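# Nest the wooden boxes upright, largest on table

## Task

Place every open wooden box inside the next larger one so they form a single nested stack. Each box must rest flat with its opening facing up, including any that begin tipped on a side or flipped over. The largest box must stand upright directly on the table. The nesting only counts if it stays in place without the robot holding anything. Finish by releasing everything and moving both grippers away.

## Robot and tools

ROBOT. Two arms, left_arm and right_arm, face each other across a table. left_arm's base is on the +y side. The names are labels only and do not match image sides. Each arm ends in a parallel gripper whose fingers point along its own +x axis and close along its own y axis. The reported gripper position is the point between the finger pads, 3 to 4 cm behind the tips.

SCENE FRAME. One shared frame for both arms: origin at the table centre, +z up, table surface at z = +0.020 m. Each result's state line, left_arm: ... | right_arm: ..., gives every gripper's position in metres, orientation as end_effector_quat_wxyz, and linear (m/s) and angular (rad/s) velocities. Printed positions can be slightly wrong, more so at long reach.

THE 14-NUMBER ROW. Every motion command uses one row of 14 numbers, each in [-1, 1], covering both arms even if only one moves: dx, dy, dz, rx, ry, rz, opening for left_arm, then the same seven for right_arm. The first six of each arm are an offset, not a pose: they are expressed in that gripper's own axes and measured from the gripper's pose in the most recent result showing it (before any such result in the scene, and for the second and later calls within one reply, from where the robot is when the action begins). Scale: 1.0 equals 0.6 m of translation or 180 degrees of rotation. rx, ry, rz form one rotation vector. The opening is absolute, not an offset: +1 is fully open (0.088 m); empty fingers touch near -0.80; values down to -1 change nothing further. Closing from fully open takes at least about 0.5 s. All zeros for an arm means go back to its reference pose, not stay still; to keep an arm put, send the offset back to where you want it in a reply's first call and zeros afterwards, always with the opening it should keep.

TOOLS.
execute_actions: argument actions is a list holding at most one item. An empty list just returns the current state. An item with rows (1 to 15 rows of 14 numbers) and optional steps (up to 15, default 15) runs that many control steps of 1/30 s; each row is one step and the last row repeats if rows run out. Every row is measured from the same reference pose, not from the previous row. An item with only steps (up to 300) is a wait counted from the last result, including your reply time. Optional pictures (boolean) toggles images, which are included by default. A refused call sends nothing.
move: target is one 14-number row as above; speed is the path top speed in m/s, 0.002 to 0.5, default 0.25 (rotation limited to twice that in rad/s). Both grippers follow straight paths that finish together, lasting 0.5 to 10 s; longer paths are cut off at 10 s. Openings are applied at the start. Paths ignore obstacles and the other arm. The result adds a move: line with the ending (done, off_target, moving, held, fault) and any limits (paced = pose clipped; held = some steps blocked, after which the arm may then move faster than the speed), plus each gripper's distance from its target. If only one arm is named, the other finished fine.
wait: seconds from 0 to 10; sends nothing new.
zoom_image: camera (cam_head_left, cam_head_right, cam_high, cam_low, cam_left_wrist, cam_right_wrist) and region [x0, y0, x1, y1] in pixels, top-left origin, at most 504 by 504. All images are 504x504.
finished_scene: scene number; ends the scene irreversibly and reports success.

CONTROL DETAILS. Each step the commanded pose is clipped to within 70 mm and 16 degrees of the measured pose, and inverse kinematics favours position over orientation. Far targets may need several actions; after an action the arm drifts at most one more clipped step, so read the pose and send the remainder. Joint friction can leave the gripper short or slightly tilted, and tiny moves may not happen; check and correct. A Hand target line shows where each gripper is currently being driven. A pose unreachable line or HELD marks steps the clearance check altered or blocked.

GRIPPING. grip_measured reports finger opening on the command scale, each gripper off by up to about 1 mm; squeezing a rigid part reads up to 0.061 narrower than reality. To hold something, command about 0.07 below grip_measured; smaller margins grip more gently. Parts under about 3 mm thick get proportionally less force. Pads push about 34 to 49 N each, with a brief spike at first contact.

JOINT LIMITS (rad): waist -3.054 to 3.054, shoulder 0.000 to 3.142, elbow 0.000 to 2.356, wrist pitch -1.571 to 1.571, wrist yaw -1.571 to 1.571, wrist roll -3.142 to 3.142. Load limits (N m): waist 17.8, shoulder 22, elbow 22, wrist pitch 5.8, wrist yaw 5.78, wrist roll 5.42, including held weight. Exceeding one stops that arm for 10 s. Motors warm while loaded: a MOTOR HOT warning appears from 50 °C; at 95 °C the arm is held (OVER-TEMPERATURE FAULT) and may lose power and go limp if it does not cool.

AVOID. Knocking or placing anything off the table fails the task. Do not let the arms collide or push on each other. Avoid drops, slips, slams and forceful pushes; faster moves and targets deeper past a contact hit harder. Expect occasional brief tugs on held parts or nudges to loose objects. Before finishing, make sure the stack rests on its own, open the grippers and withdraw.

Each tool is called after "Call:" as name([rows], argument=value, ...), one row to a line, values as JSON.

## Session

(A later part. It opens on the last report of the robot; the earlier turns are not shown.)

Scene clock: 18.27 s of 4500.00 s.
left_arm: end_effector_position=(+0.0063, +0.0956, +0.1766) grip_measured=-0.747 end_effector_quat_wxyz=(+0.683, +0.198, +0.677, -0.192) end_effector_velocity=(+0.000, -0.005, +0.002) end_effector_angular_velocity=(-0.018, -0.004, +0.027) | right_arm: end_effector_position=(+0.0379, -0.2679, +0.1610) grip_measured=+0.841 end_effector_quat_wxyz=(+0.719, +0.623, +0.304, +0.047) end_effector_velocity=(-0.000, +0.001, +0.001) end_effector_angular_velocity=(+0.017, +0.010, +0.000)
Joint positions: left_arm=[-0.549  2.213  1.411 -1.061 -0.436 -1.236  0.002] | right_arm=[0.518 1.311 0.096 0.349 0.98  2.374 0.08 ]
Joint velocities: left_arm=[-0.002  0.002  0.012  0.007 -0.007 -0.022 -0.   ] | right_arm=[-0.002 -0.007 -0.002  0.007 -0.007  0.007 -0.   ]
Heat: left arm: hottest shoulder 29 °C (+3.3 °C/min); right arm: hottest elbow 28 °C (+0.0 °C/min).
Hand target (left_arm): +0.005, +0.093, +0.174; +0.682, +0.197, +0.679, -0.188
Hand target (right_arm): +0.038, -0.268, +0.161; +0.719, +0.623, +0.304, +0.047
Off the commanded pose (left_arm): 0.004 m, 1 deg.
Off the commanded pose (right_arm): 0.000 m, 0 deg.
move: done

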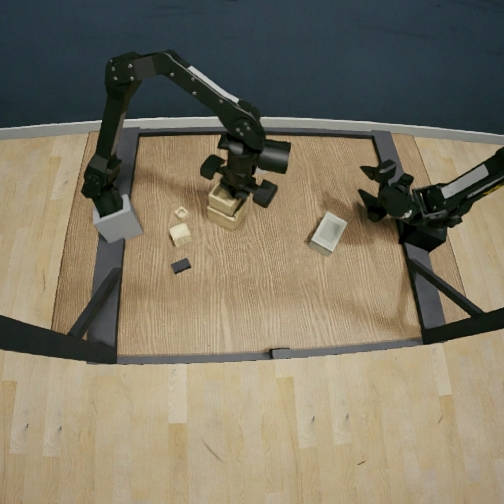

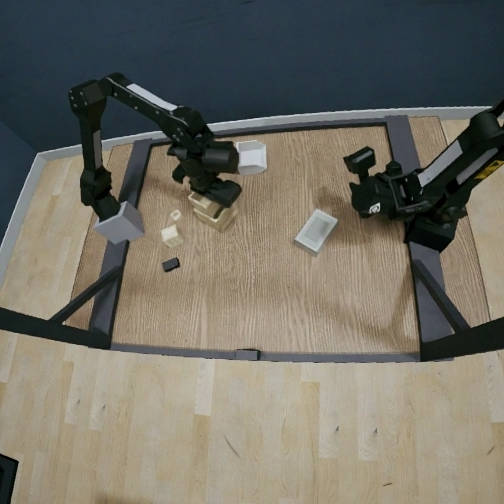

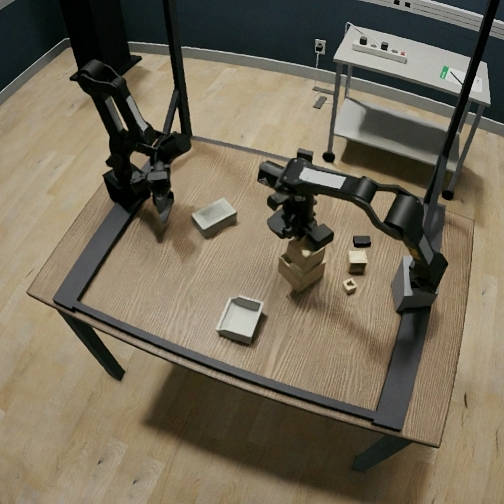

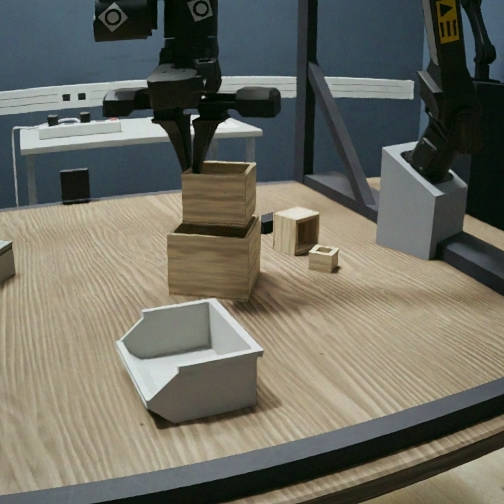

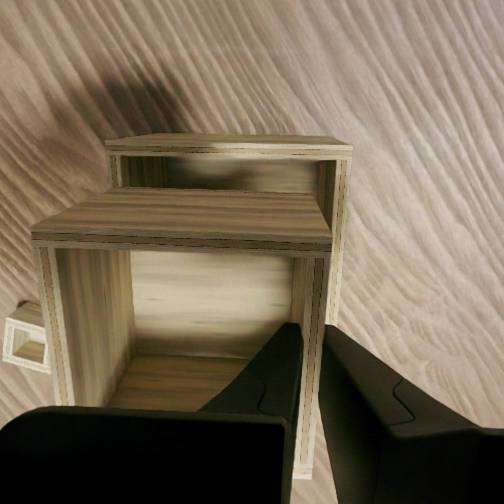

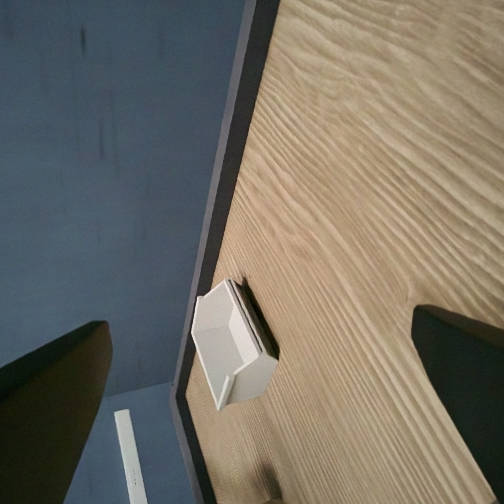

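Need −y ~4 mm, +z ~4 mm before entering.

Call:
move(target=[0.01,-0.011,0.008,0,0,-0.004,-1,0,0,0,0,0,0,0.84], speed=0.04)

Call:
move(target=[0.055,0.003,-0.004,0,0.003,0.004,-1,0,0,0,0,0,0,0.84], speed=0.03)

Scene clock: 21.73 s of 4500.00 s.
left_arm: end_effector_position=(+0.0076, +0.0886, +0.1740) grip_measured=-0.747 end_effector_quat_wxyz=(+0.682, +0.189, +0.679, -0.196) end_effector_velocity=(+0.002, +0.002, -0.001) end_effector_angular_velocity=(+0.005, -0.024, -0.014) | right_arm: end_effector_position=(+0.0379, -0.2679, +0.1610) grip_measured=+0.841 end_effector_quat_wxyz=(+0.719, +0.623, +0.304, +0.047) end_effector_velocity=(-0.001, -0.002, -0.003) end_effector_angular_velocity=(-0.031, -0.006, +0.014)
Joint positions: left_arm=[-0.538  2.221  1.419 -1.036 -0.434 -1.222  0.002] | right_arm=[0.518 1.311 0.096 0.349 0.98  2.374 0.08 ]
Joint velocities: left_arm=[-0.002  0.002 -0.002 -0.007 -0.022  0.007 -0.   ] | right_arm=[ 0.002 -0.002 -0.007 -0.007 -0.007 -0.022 -0.   ]
Heat: left arm: hottest shoulder 30 °C (+5.5 °C/min); right arm: hottest elbow 28 °C (+0.0 °C/min).
Hand target (left_arm): +0.007, +0.088, +0.171; +0.681, +0.194, +0.678, -0.196
Hand target (right_arm): +0.038, -0.268, +0.161; +0.719, +0.623, +0.304, +0.047
Off the commanded pose (left_arm): 0.004 m, 1 deg.
Off the commanded pose (right_arm): 0.000 m, 0 deg.
move: done

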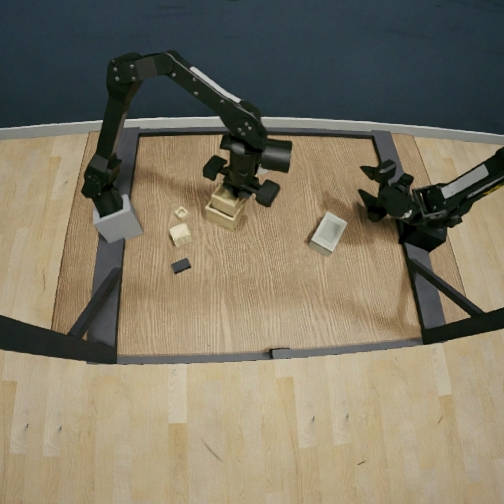

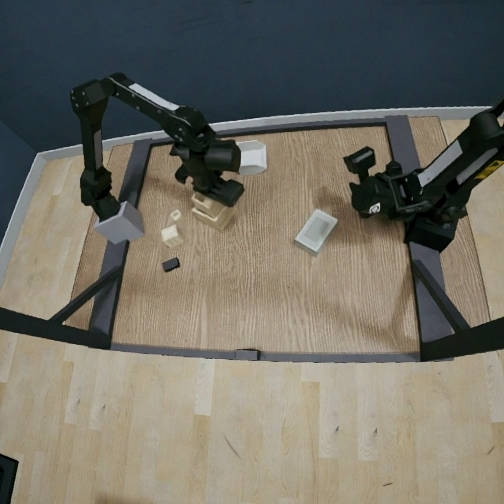

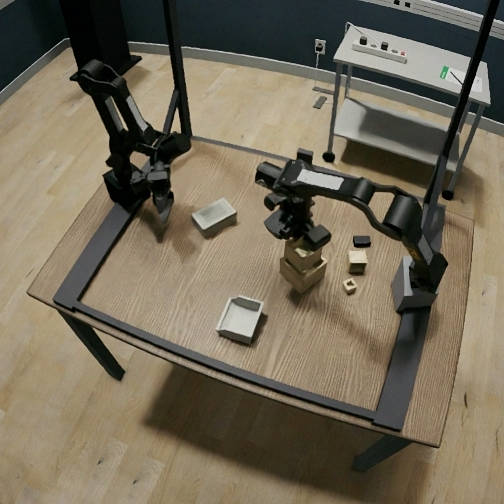

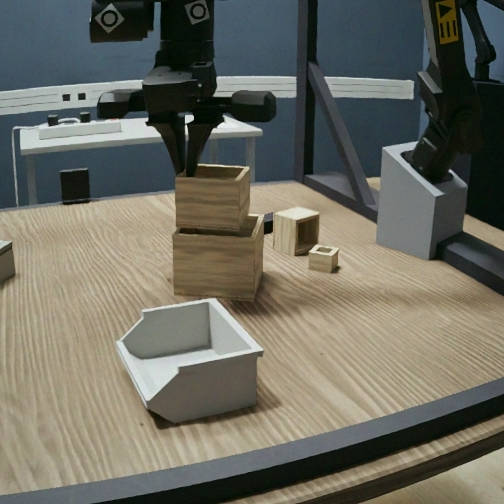

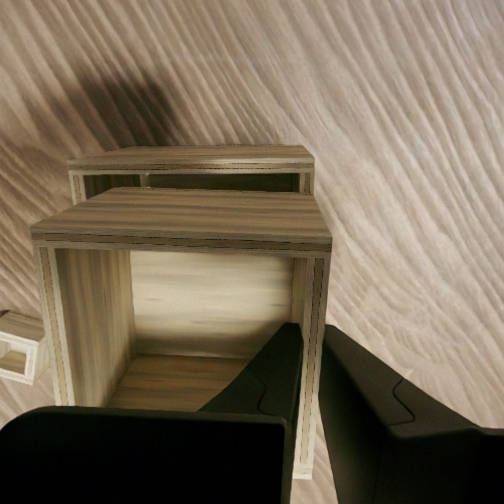

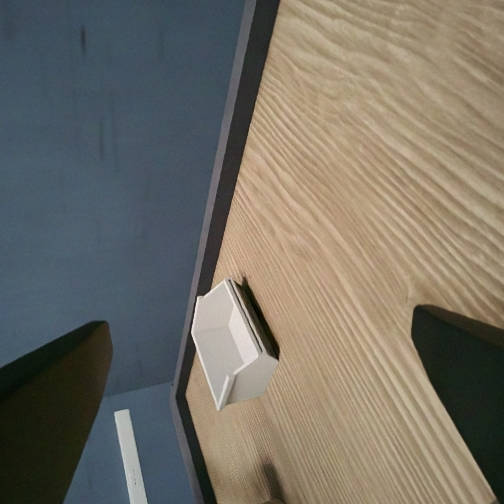

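Scene clock: 23.07 s of 4500.00 s.
left_arm: end_effector_position=(+0.0021, +0.0787, +0.1651) grip_measured=-0.747 end_effector_quat_wxyz=(+0.680, +0.164, +0.682, -0.214) end_effector_velocity=(+0.001, +0.002, +0.000) end_effector_angular_velocity=(+0.004, -0.008, +0.003) | right_arm: end_effector_position=(+0.0379, -0.2679, +0.1610) grip_measured=+0.841 end_effector_quat_wxyz=(+0.719, +0.623, +0.304, +0.047) end_effector_velocity=(+0.000, -0.001, -0.002) end_effector_angular_velocity=(-0.014, +0.001, +0.004)
Joint positions: left_arm=[-0.532  2.221  1.38  -0.928 -0.423 -1.198  0.002] | right_arm=[0.518 1.311 0.096 0.349 0.98  2.374 0.08 ]
Joint velocities: left_arm=[-0.002 -0.002 -0.002 -0.007 -0.007 -0.007  0.   ] | right_arm=[-0.002 -0.002 -0.002 -0.007 -0.007 -0.007  0.   ]
Heat: left arm: hottest shoulder 30 °C (+5.2 °C/min); right arm: hottest elbow 28 °C (+0.0 °C/min).
Hand target (left_arm): +0.006, +0.092, +0.142; +0.679, +0.194, +0.681, -0.191
Hand target (right_arm): +0.038, -0.268, +0.161; +0.719, +0.623, +0.304, +0.047
Off the commanded pose (left_arm): 0.027 m, 4 deg.
Off the commanded pose (right_arm): 0.000 m, 0 deg.
move: off_target (left_arm)

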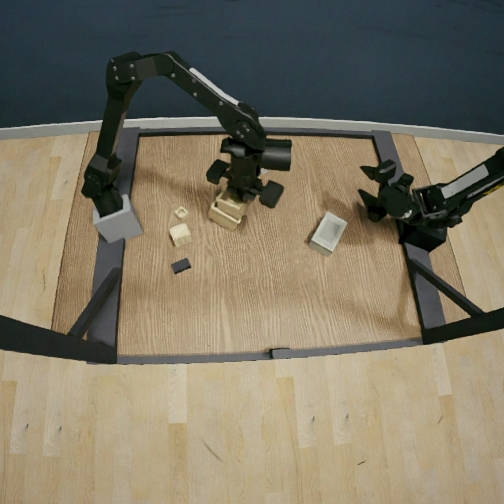

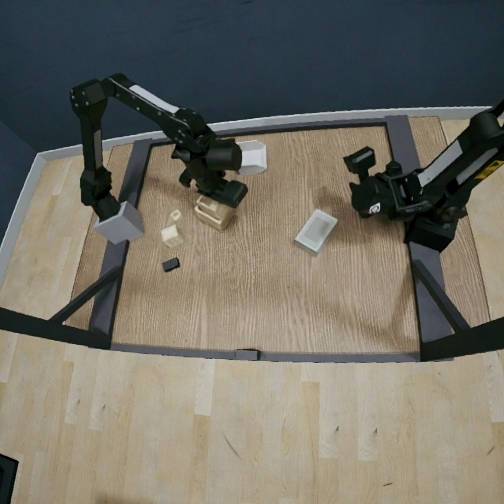

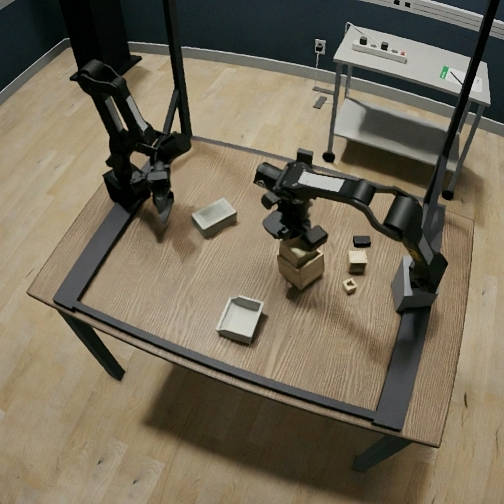

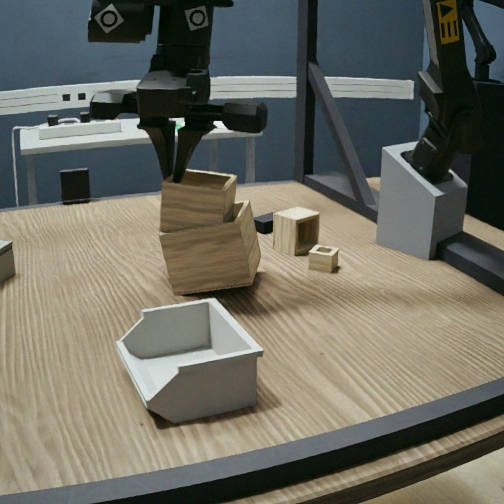

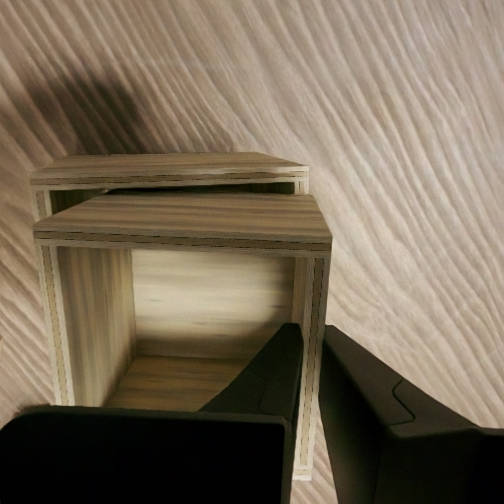

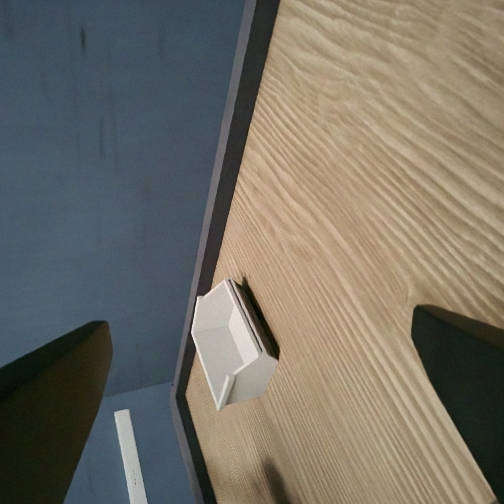

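The box was nudged. Back up and toward +y.

Call:
move(target=[-0.025,0.03,0,0,0,0.02,-1,0,0,0,0,0,0,0.84], speed=0.02)

Scene clock: 25.80 s of 4500.00 s.
left_arm: end_effector_position=(+0.0094, +0.0979, +0.1719) grip_measured=-0.747 end_effector_quat_wxyz=(+0.683, +0.196, +0.678, -0.190) end_effector_velocity=(-0.001, +0.005, +0.001) end_effector_angular_velocity=(+0.020, +0.003, -0.004) | right_arm: end_effector_position=(+0.0379, -0.2679, +0.1610) grip_measured=+0.841 end_effector_quat_wxyz=(+0.719, +0.623, +0.304, +0.047) end_effector_velocity=(+0.000, -0.001, -0.001) end_effector_angular_velocity=(+0.008, +0.009, -0.001)
Joint positions: left_arm=[-0.537  2.204  1.386 -1.039 -0.438 -1.228  0.002] | right_arm=[0.518 1.311 0.096 0.349 0.98  2.374 0.08 ]
Joint velocities: left_arm=[-0.002 -0.002 -0.002 -0.022  0.007 -0.007 -0.   ] | right_arm=[-0.002 -0.002 -0.007  0.007 -0.007  0.007 -0.   ]
Heat: left arm: hottest shoulder 30 °C (+4.7 °C/min); right arm: hottest elbow 28 °C (+0.0 °C/min).
Hand target (left_arm): +0.012, +0.095, +0.179; +0.686, +0.185, +0.677, -0.193
Hand target (right_arm): +0.038, -0.268, +0.161; +0.719, +0.623, +0.304, +0.047
Off the commanded pose (left_arm): 0.008 m, 1 deg.
Off the commanded pose (right_arm): 0.000 m, 0 deg.
move: done

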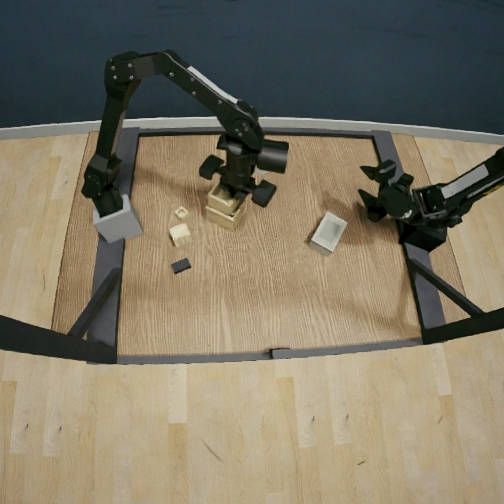

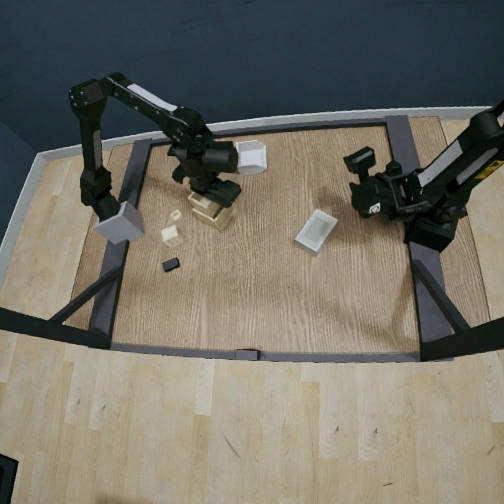

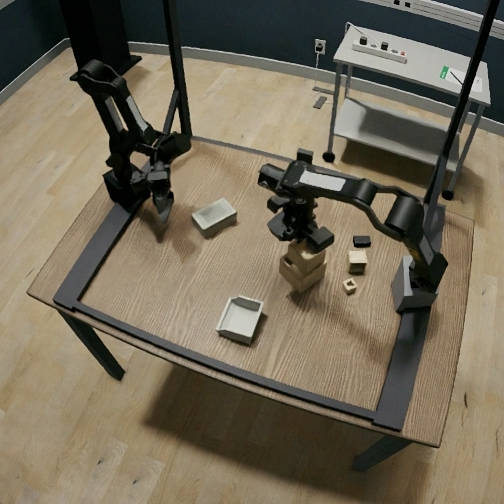

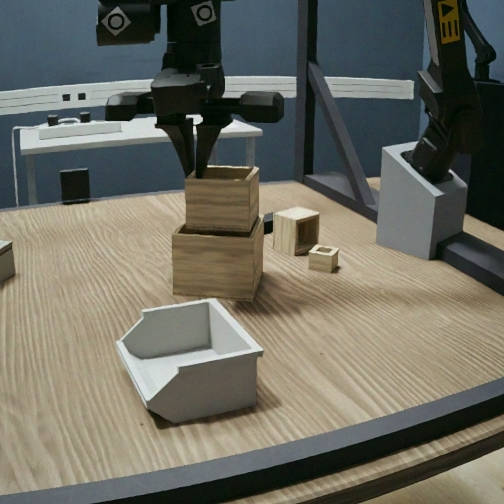

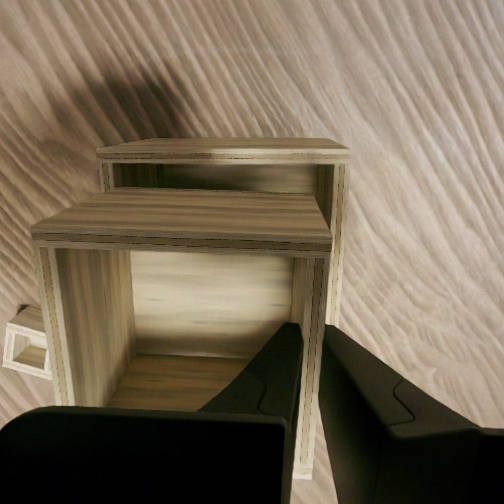

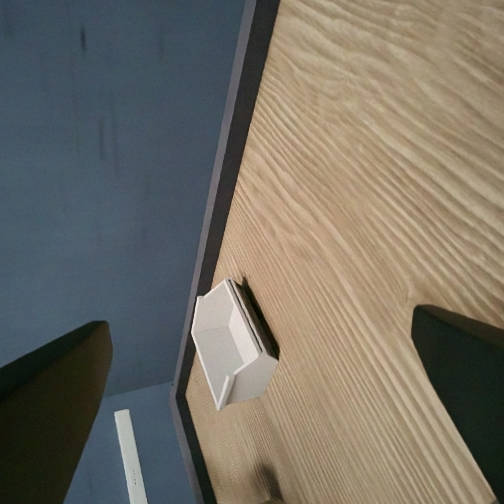

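Call:
move(target=[0.03,-0.004,0,-0.008,0,0,-1,0,0,0,0,0,0,0.84], speed=0.02)

Scene clock: 28.10 s of 4500.00 s.
left_arm: end_effector_position=(+0.0090, +0.0933, +0.1604) grip_measured=-0.747 end_effector_quat_wxyz=(+0.684, +0.180, +0.682, -0.188) end_effector_velocity=(-0.002, -0.001, +0.001) end_effector_angular_velocity=(-0.006, +0.008, +0.008) | right_arm: end_effector_position=(+0.0379, -0.2679, +0.1610) grip_measured=+0.841 end_effector_quat_wxyz=(+0.719, +0.623, +0.304, +0.047) end_effector_velocity=(+0.001, -0.002, -0.002) end_effector_angular_velocity=(-0.019, +0.001, -0.001)
Joint positions: left_arm=[-0.521  2.216  1.361 -0.974 -0.438 -1.228  0.002] | right_arm=[0.518 1.311 0.096 0.349 0.98  2.374 0.08 ]
Joint velocities: left_arm=[-0.002 -0.002 -0.002  0.007  0.007 -0.007 -0.   ] | right_arm=[-0.007  0.002 -0.002 -0.007 -0.007 -0.007 -0.   ]
Heat: left arm: hottest shoulder 30 °C (+4.3 °C/min); right arm: hottest elbow 28 °C (+0.0 °C/min).
Hand target (left_arm): +0.008, +0.096, +0.154; +0.685, +0.187, +0.681, -0.181
Hand target (right_arm): +0.038, -0.268, +0.161; +0.719, +0.623, +0.304, +0.047
Off the commanded pose (left_arm): 0.007 m, 1 deg.
Off the commanded pose (right_arm): 0.000 m, 0 deg.
move: done

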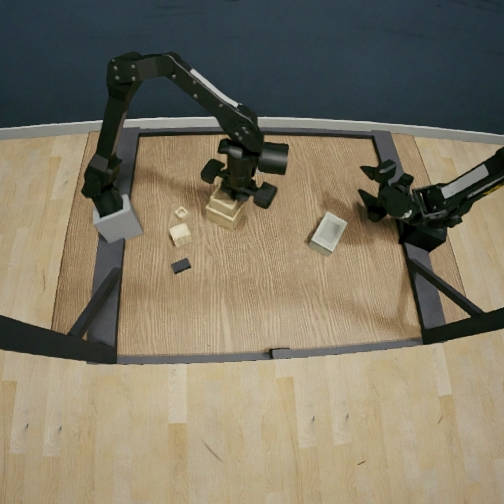

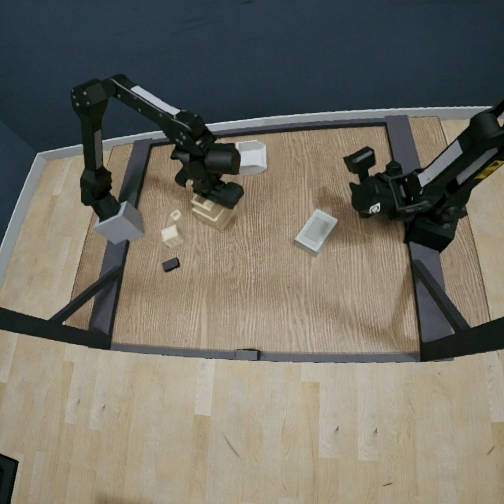

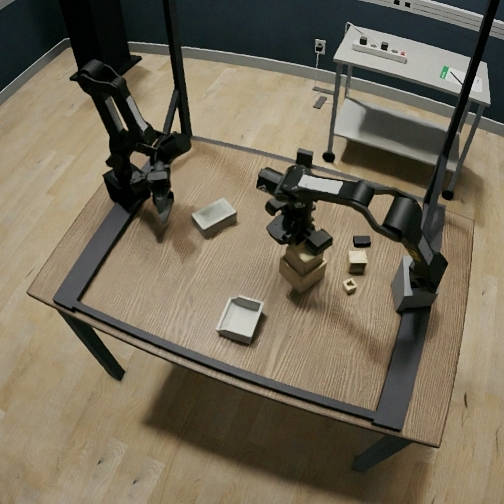

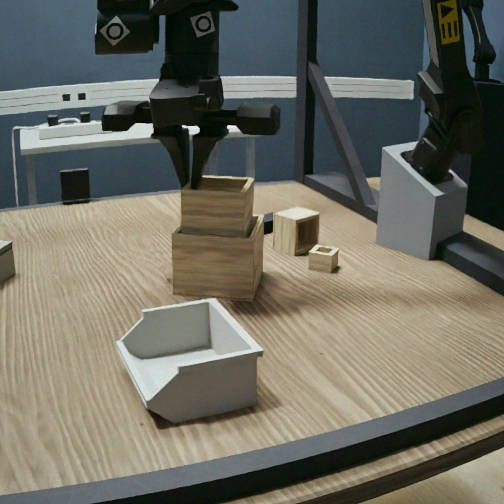

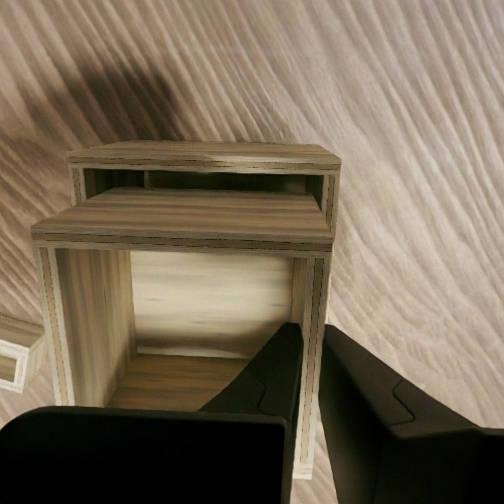

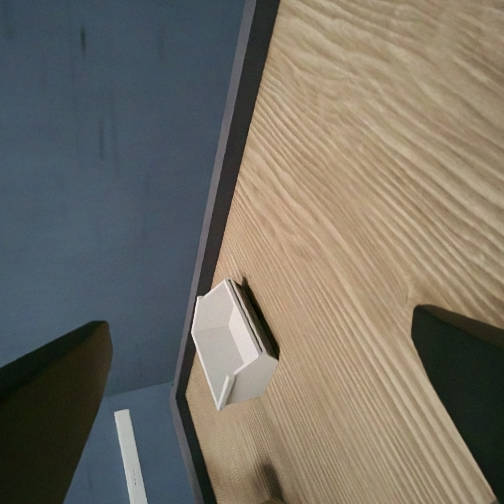

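In. Descend to z≈.113 while shifting +y.

Call:
move(target=[0.088,0.022,-0.005,0,0.003,0.005,-1,0,0,0,0,0,0,0.84], speed=0.04)

Scene clock: 50.83 s of 4500.00 s.
left_arm: end_effector_position=(+0.0140, +0.1016, +0.1140) grip_measured=-0.747 end_effector_quat_wxyz=(+0.683, +0.176, +0.684, -0.184) end_effector_velocity=(+0.000, +0.001, -0.000) end_effector_angular_velocity=(-0.004, -0.007, +0.006) | right_arm: end_effector_position=(+0.0379, -0.2679, +0.1610) grip_measured=+0.841 end_effector_quat_wxyz=(+0.719, +0.623, +0.304, +0.047) end_effector_velocity=(-0.001, -0.001, -0.001) end_effector_angular_velocity=(-0.017, -0.004, +0.015)
Joint positions: left_arm=[-0.454  2.242  1.222 -0.778 -0.449 -1.168  0.002] | right_arm=[0.518 1.311 0.096 0.349 0.98  2.374 0.08 ]
Joint velocities: left_arm=[-0.002 -0.002 -0.007  0.007 -0.007 -0.007 -0.   ] | right_arm=[ 0.002 -0.002 -0.007  0.007 -0.007 -0.022 -0.   ]
Heat: left arm: hottest shoulder 32 °C (+4.7 °C/min); right arm: hottest elbow 29 °C (+1.2 °C/min).
Hand target (left_arm): +0.012, +0.106, +0.108; +0.682, +0.187, +0.684, -0.182
Hand target (right_arm): +0.038, -0.268, +0.161; +0.719, +0.623, +0.304, +0.047
Off the commanded pose (left_arm): 0.008 m, 1 deg.
Off the commanded pose (right_arm): 0.000 m, 0 deg.
After step 130, 16.80 s passed at rest.
move: done

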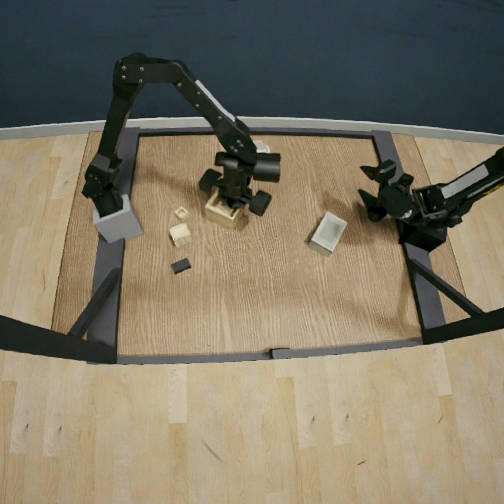

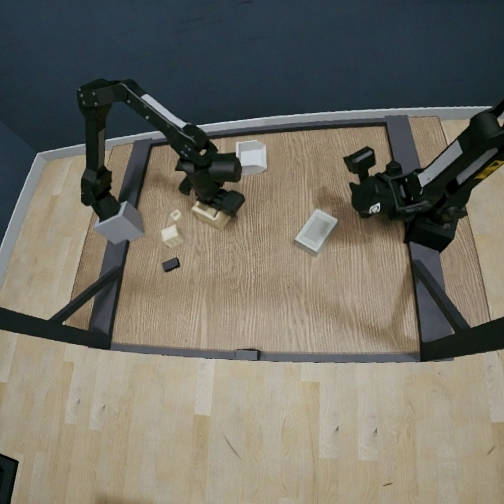

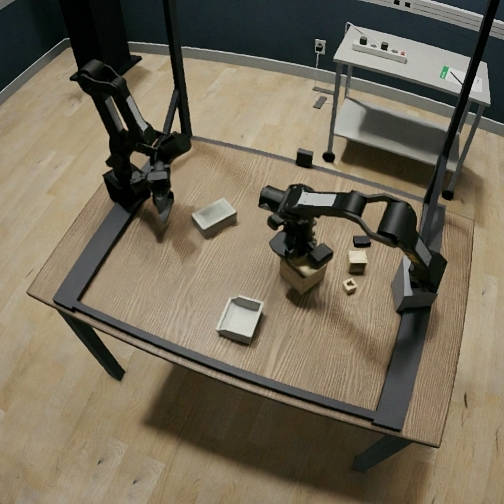

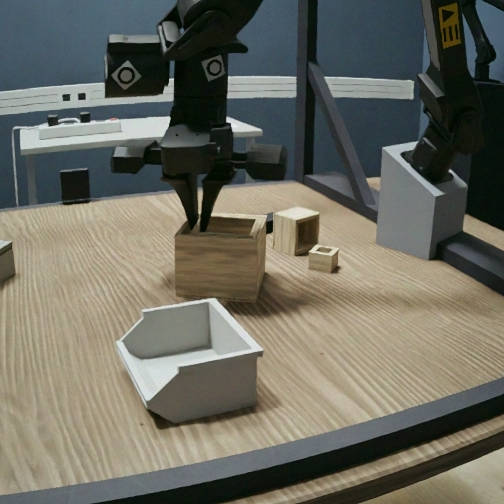

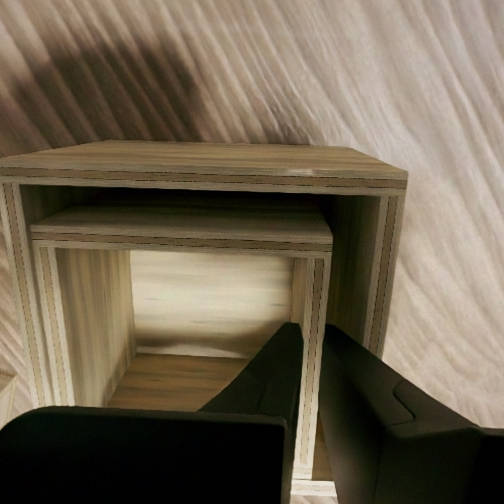

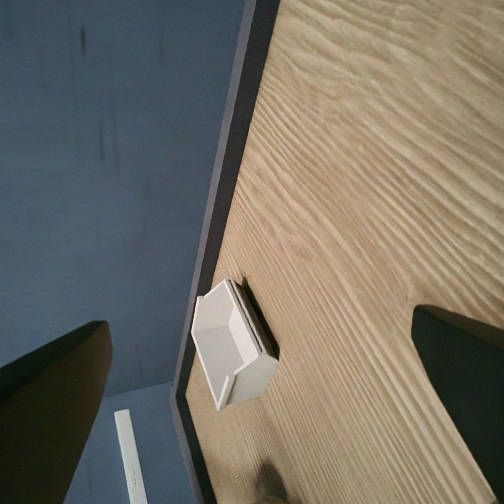

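Call:
move(target=[0,0,0,0,0,0,-0.62,0,0,0,0,0,0,0.84])

Call:
move(target=[-0.117,0,0,0,0,0,-0.62,0,0,0,0,0,0,0.84], speed=0.12)

Call:
move(target=[0.066,0.22,-0.173,-0.273,0.13,-0.06,0.7,0,0,0,0,0,0,0.84])

Scene clock: 54.67 s of 4500.00 s.
left_arm: end_effector_position=(+0.0140, +0.1016, +0.1140) grip_measured=-0.623 end_effector_quat_wxyz=(+0.683, +0.176, +0.684, -0.184) end_effector_velocity=(+0.003, +0.006, -0.000) end_effector_angular_velocity=(+0.020, -0.025, -0.021) | right_arm: end_effector_position=(+0.0379, -0.2679, +0.1610) grip_measured=+0.841 end_effector_quat_wxyz=(+0.719, +0.623, +0.304, +0.047) end_effector_velocity=(-0.001, -0.001, -0.002) end_effector_angular_velocity=(-0.003, +0.008, +0.004)
Joint positions: left_arm=[-0.454  2.242  1.222 -0.778 -0.449 -1.168  0.008] | right_arm=[0.518 1.311 0.096 0.349 0.98  2.374 0.08 ]
Joint velocities: left_arm=[-0.002 -0.002 -0.007 -0.022 -0.022  0.007  0.   ] | right_arm=[ 0.002 -0.002 -0.002 -0.007 -0.007  0.007 -0.   ]
Heat: left arm: hottest shoulder 32 °C (+4.4 °C/min); right arm: hottest elbow 29 °C (+1.1 °C/min).
Hand target (left_arm): +0.014, +0.102, +0.114; +0.683, +0.176, +0.684, -0.184
Hand target (right_arm): +0.038, -0.268, +0.161; +0.719, +0.623, +0.304, +0.047
Off the commanded pose (left_arm): 0.000 m, 0 deg.
Off the commanded pose (right_arm): 0.000 m, 0 deg.
After step 90, 0.13 s passed at rest.
move: done

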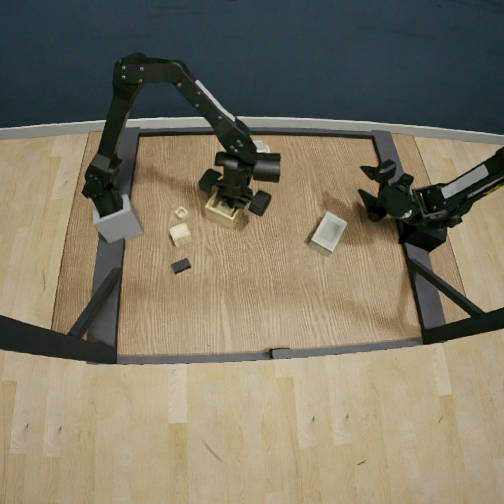

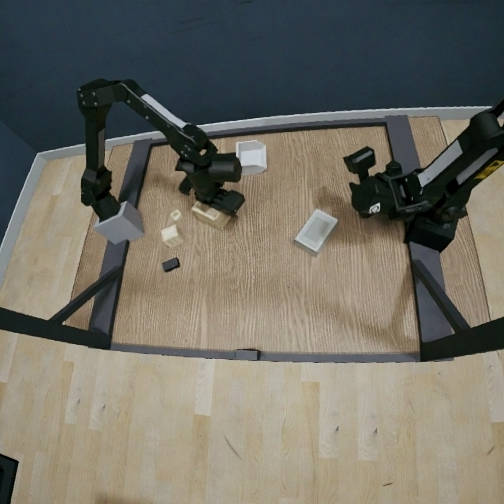

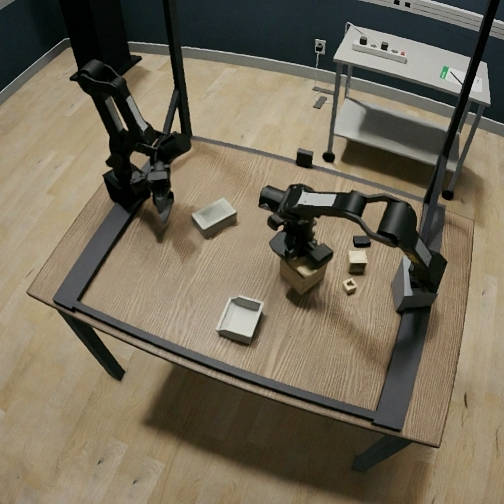

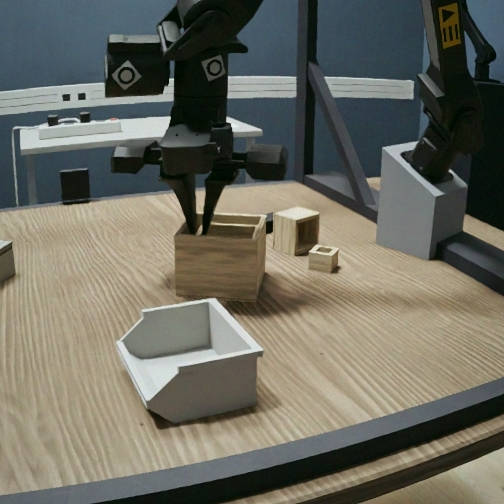

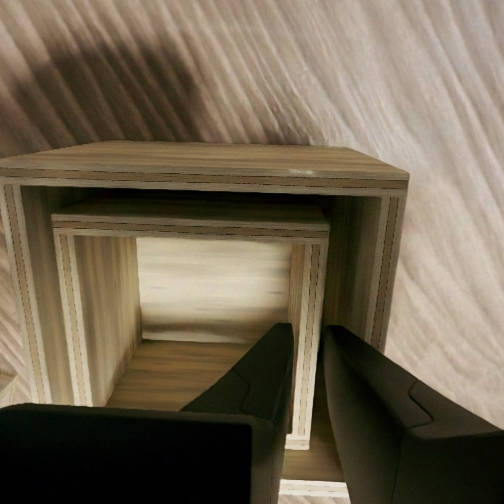

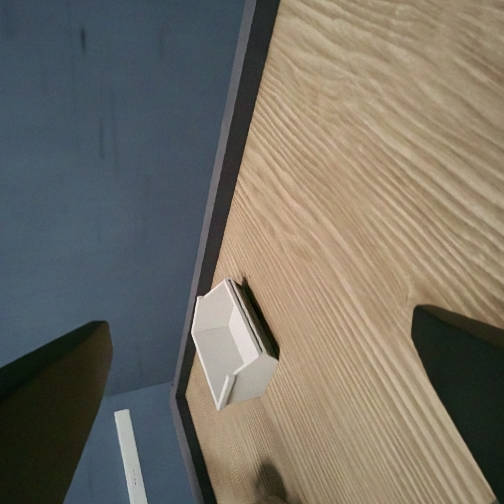

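Scene clock: 55.63 s of 4500.00 s.
left_arm: end_effector_position=(+0.0146, +0.1042, +0.1796) grip_measured=-0.623 end_effector_quat_wxyz=(+0.684, +0.183, +0.682, -0.184) end_effector_velocity=(-0.001, +0.004, +0.000) end_effector_angular_velocity=(+0.020, +0.003, +0.011) | right_arm: end_effector_position=(+0.0379, -0.2679, +0.1610) grip_measured=+0.841 end_effector_quat_wxyz=(+0.719, +0.623, +0.304, +0.047) end_effector_velocity=(-0.001, -0.001, -0.004) end_effector_angular_velocity=(-0.021, +0.012, +0.013)
Joint positions: left_arm=[-0.535  2.161  1.364 -1.05  -0.435 -1.25   0.008] | right_arm=[0.518 1.311 0.096 0.349 0.98  2.374 0.08 ]
Joint velocities: left_arm=[-0.002  0.002  0.002 -0.022  0.007 -0.022  0.   ] | right_arm=[-0.002  0.002 -0.002 -0.007 -0.022 -0.007 -0.   ]
Heat: left arm: hottest shoulder 32 °C (+4.3 °C/min); right arm: hottest elbow 29 °C (+1.1 °C/min).
Hand target (left_arm): +0.015, +0.103, +0.184; +0.684, +0.175, +0.684, -0.184
Hand target (right_arm): +0.038, -0.268, +0.161; +0.719, +0.623, +0.304, +0.047
Off the commanded pose (left_arm): 0.005 m, 1 deg.
Off the commanded pose (right_arm): 0.000 m, 0 deg.
move: done

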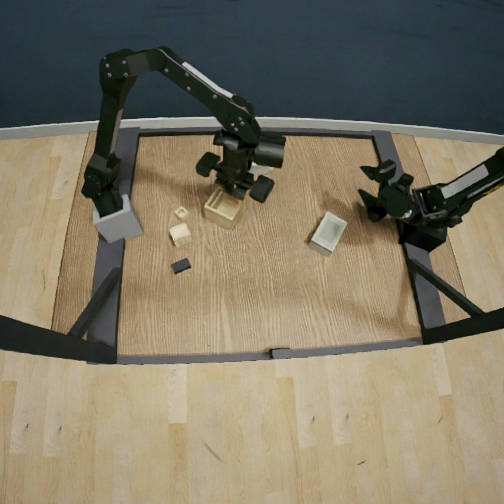

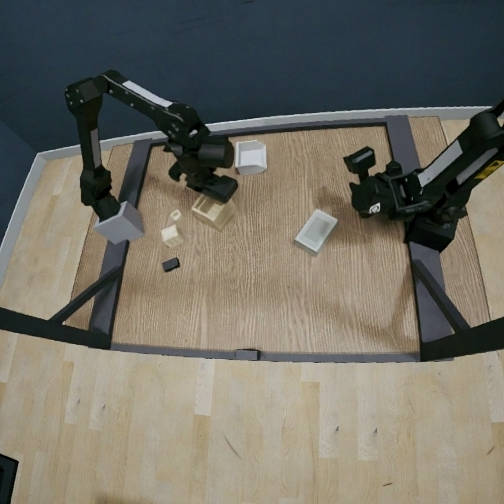

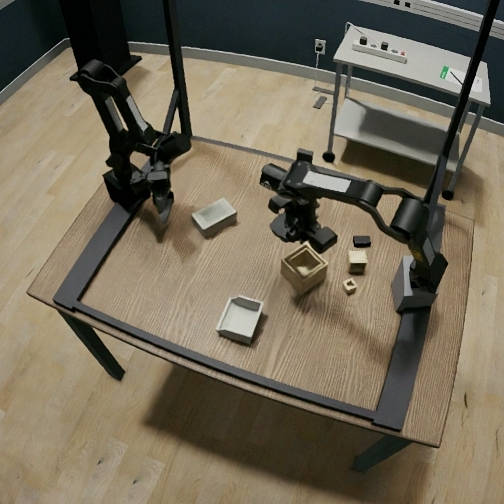

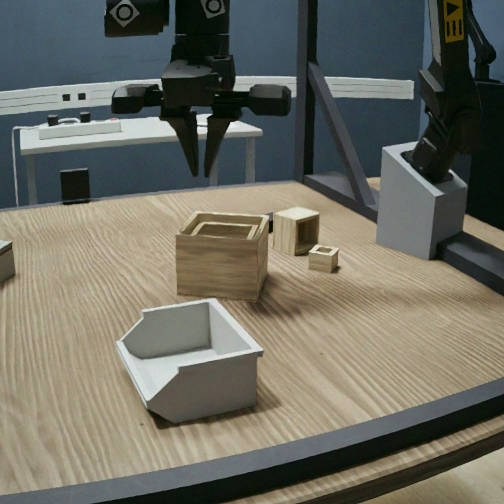

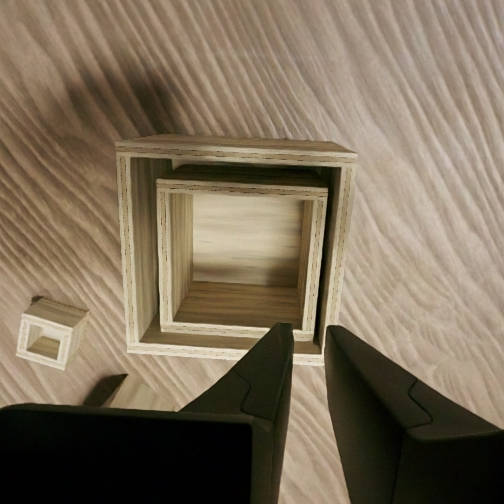

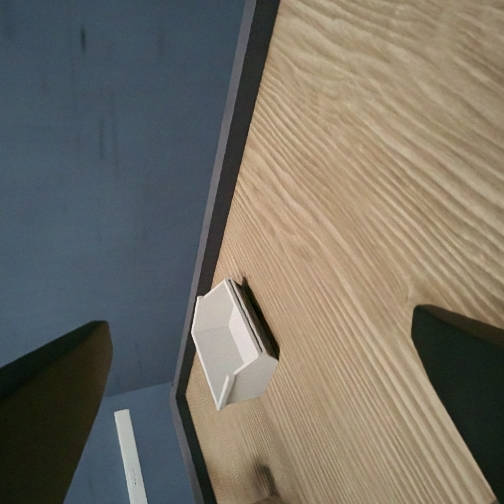

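Scene clock: 58.03 s of 4500.00 s.
left_arm: end_effector_position=(-0.0112, +0.2685, +0.1388) grip_measured=+0.697 end_effector_quat_wxyz=(+0.533, -0.144, +0.829, +0.089) end_effector_velocity=(+0.001, +0.003, -0.001) end_effector_angular_velocity=(+0.014, -0.005, +0.016) | right_arm: end_effector_position=(+0.0379, -0.2679, +0.1610) grip_measured=+0.841 end_effector_quat_wxyz=(+0.719, +0.623, +0.304, +0.047) end_effector_velocity=(+0.000, -0.001, -0.002) end_effector_angular_velocity=(-0.002, +0.008, -0.001)
Joint positions: left_arm=[-0.426  1.442  0.455 -0.632 -0.065 -1.949  0.073] | right_arm=[0.518 1.311 0.096 0.349 0.98  2.374 0.08 ]
Joint velocities: left_arm=[-0.002 -0.007 -0.007 -0.007 -0.007 -0.022 -0.   ] | right_arm=[-0.002 -0.002 -0.002 -0.007 -0.007  0.007 -0.   ]
Heat: left arm: hottest shoulder 32 °C (+4.1 °C/min); right arm: hottest elbow 29 °C (+1.0 °C/min).
Hand target (left_arm): -0.012, +0.270, +0.138; +0.530, -0.146, +0.830, +0.093
Hand target (right_arm): +0.038, -0.268, +0.161; +0.719, +0.623, +0.304, +0.047
Off the commanded pose (left_arm): 0.003 m, 1 deg.
Off the commanded pose (right_arm): 0.000 m, 0 deg.
move: done

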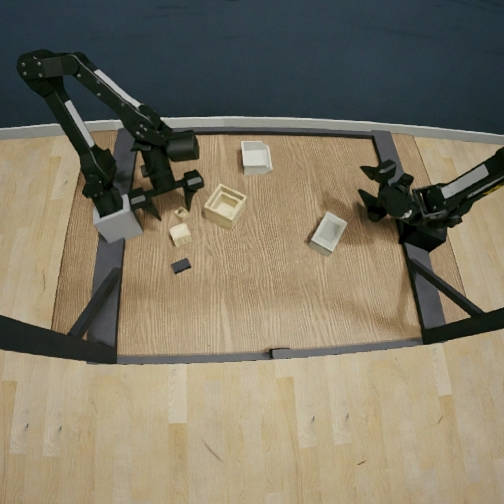

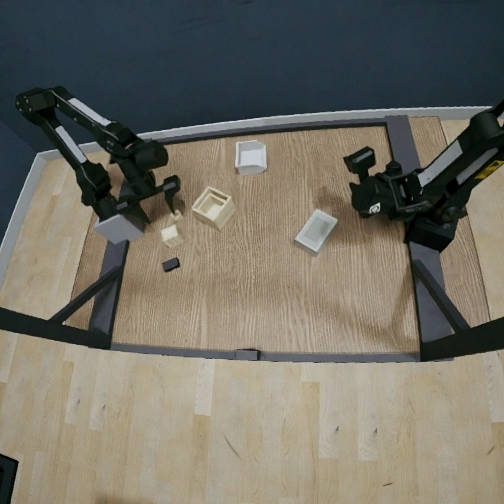

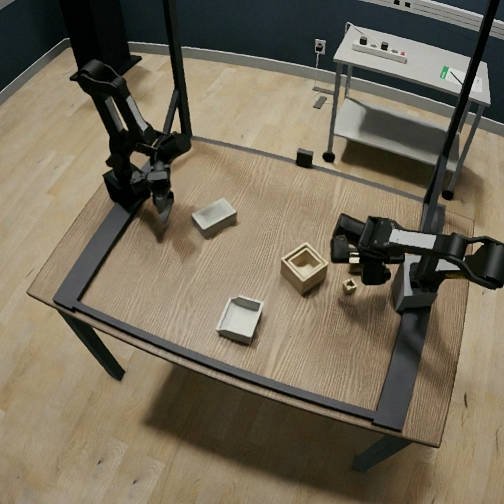

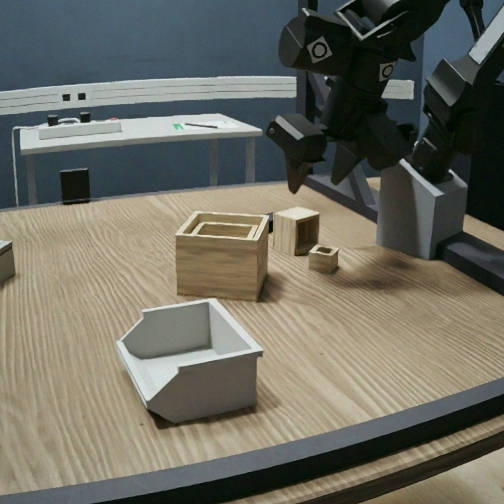

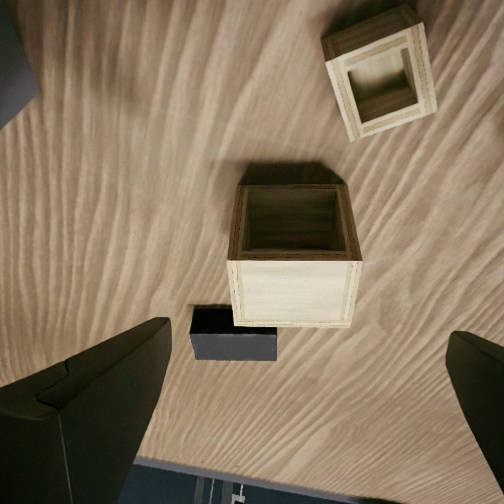

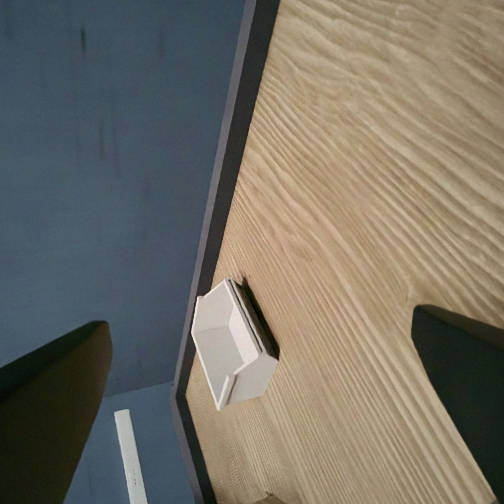

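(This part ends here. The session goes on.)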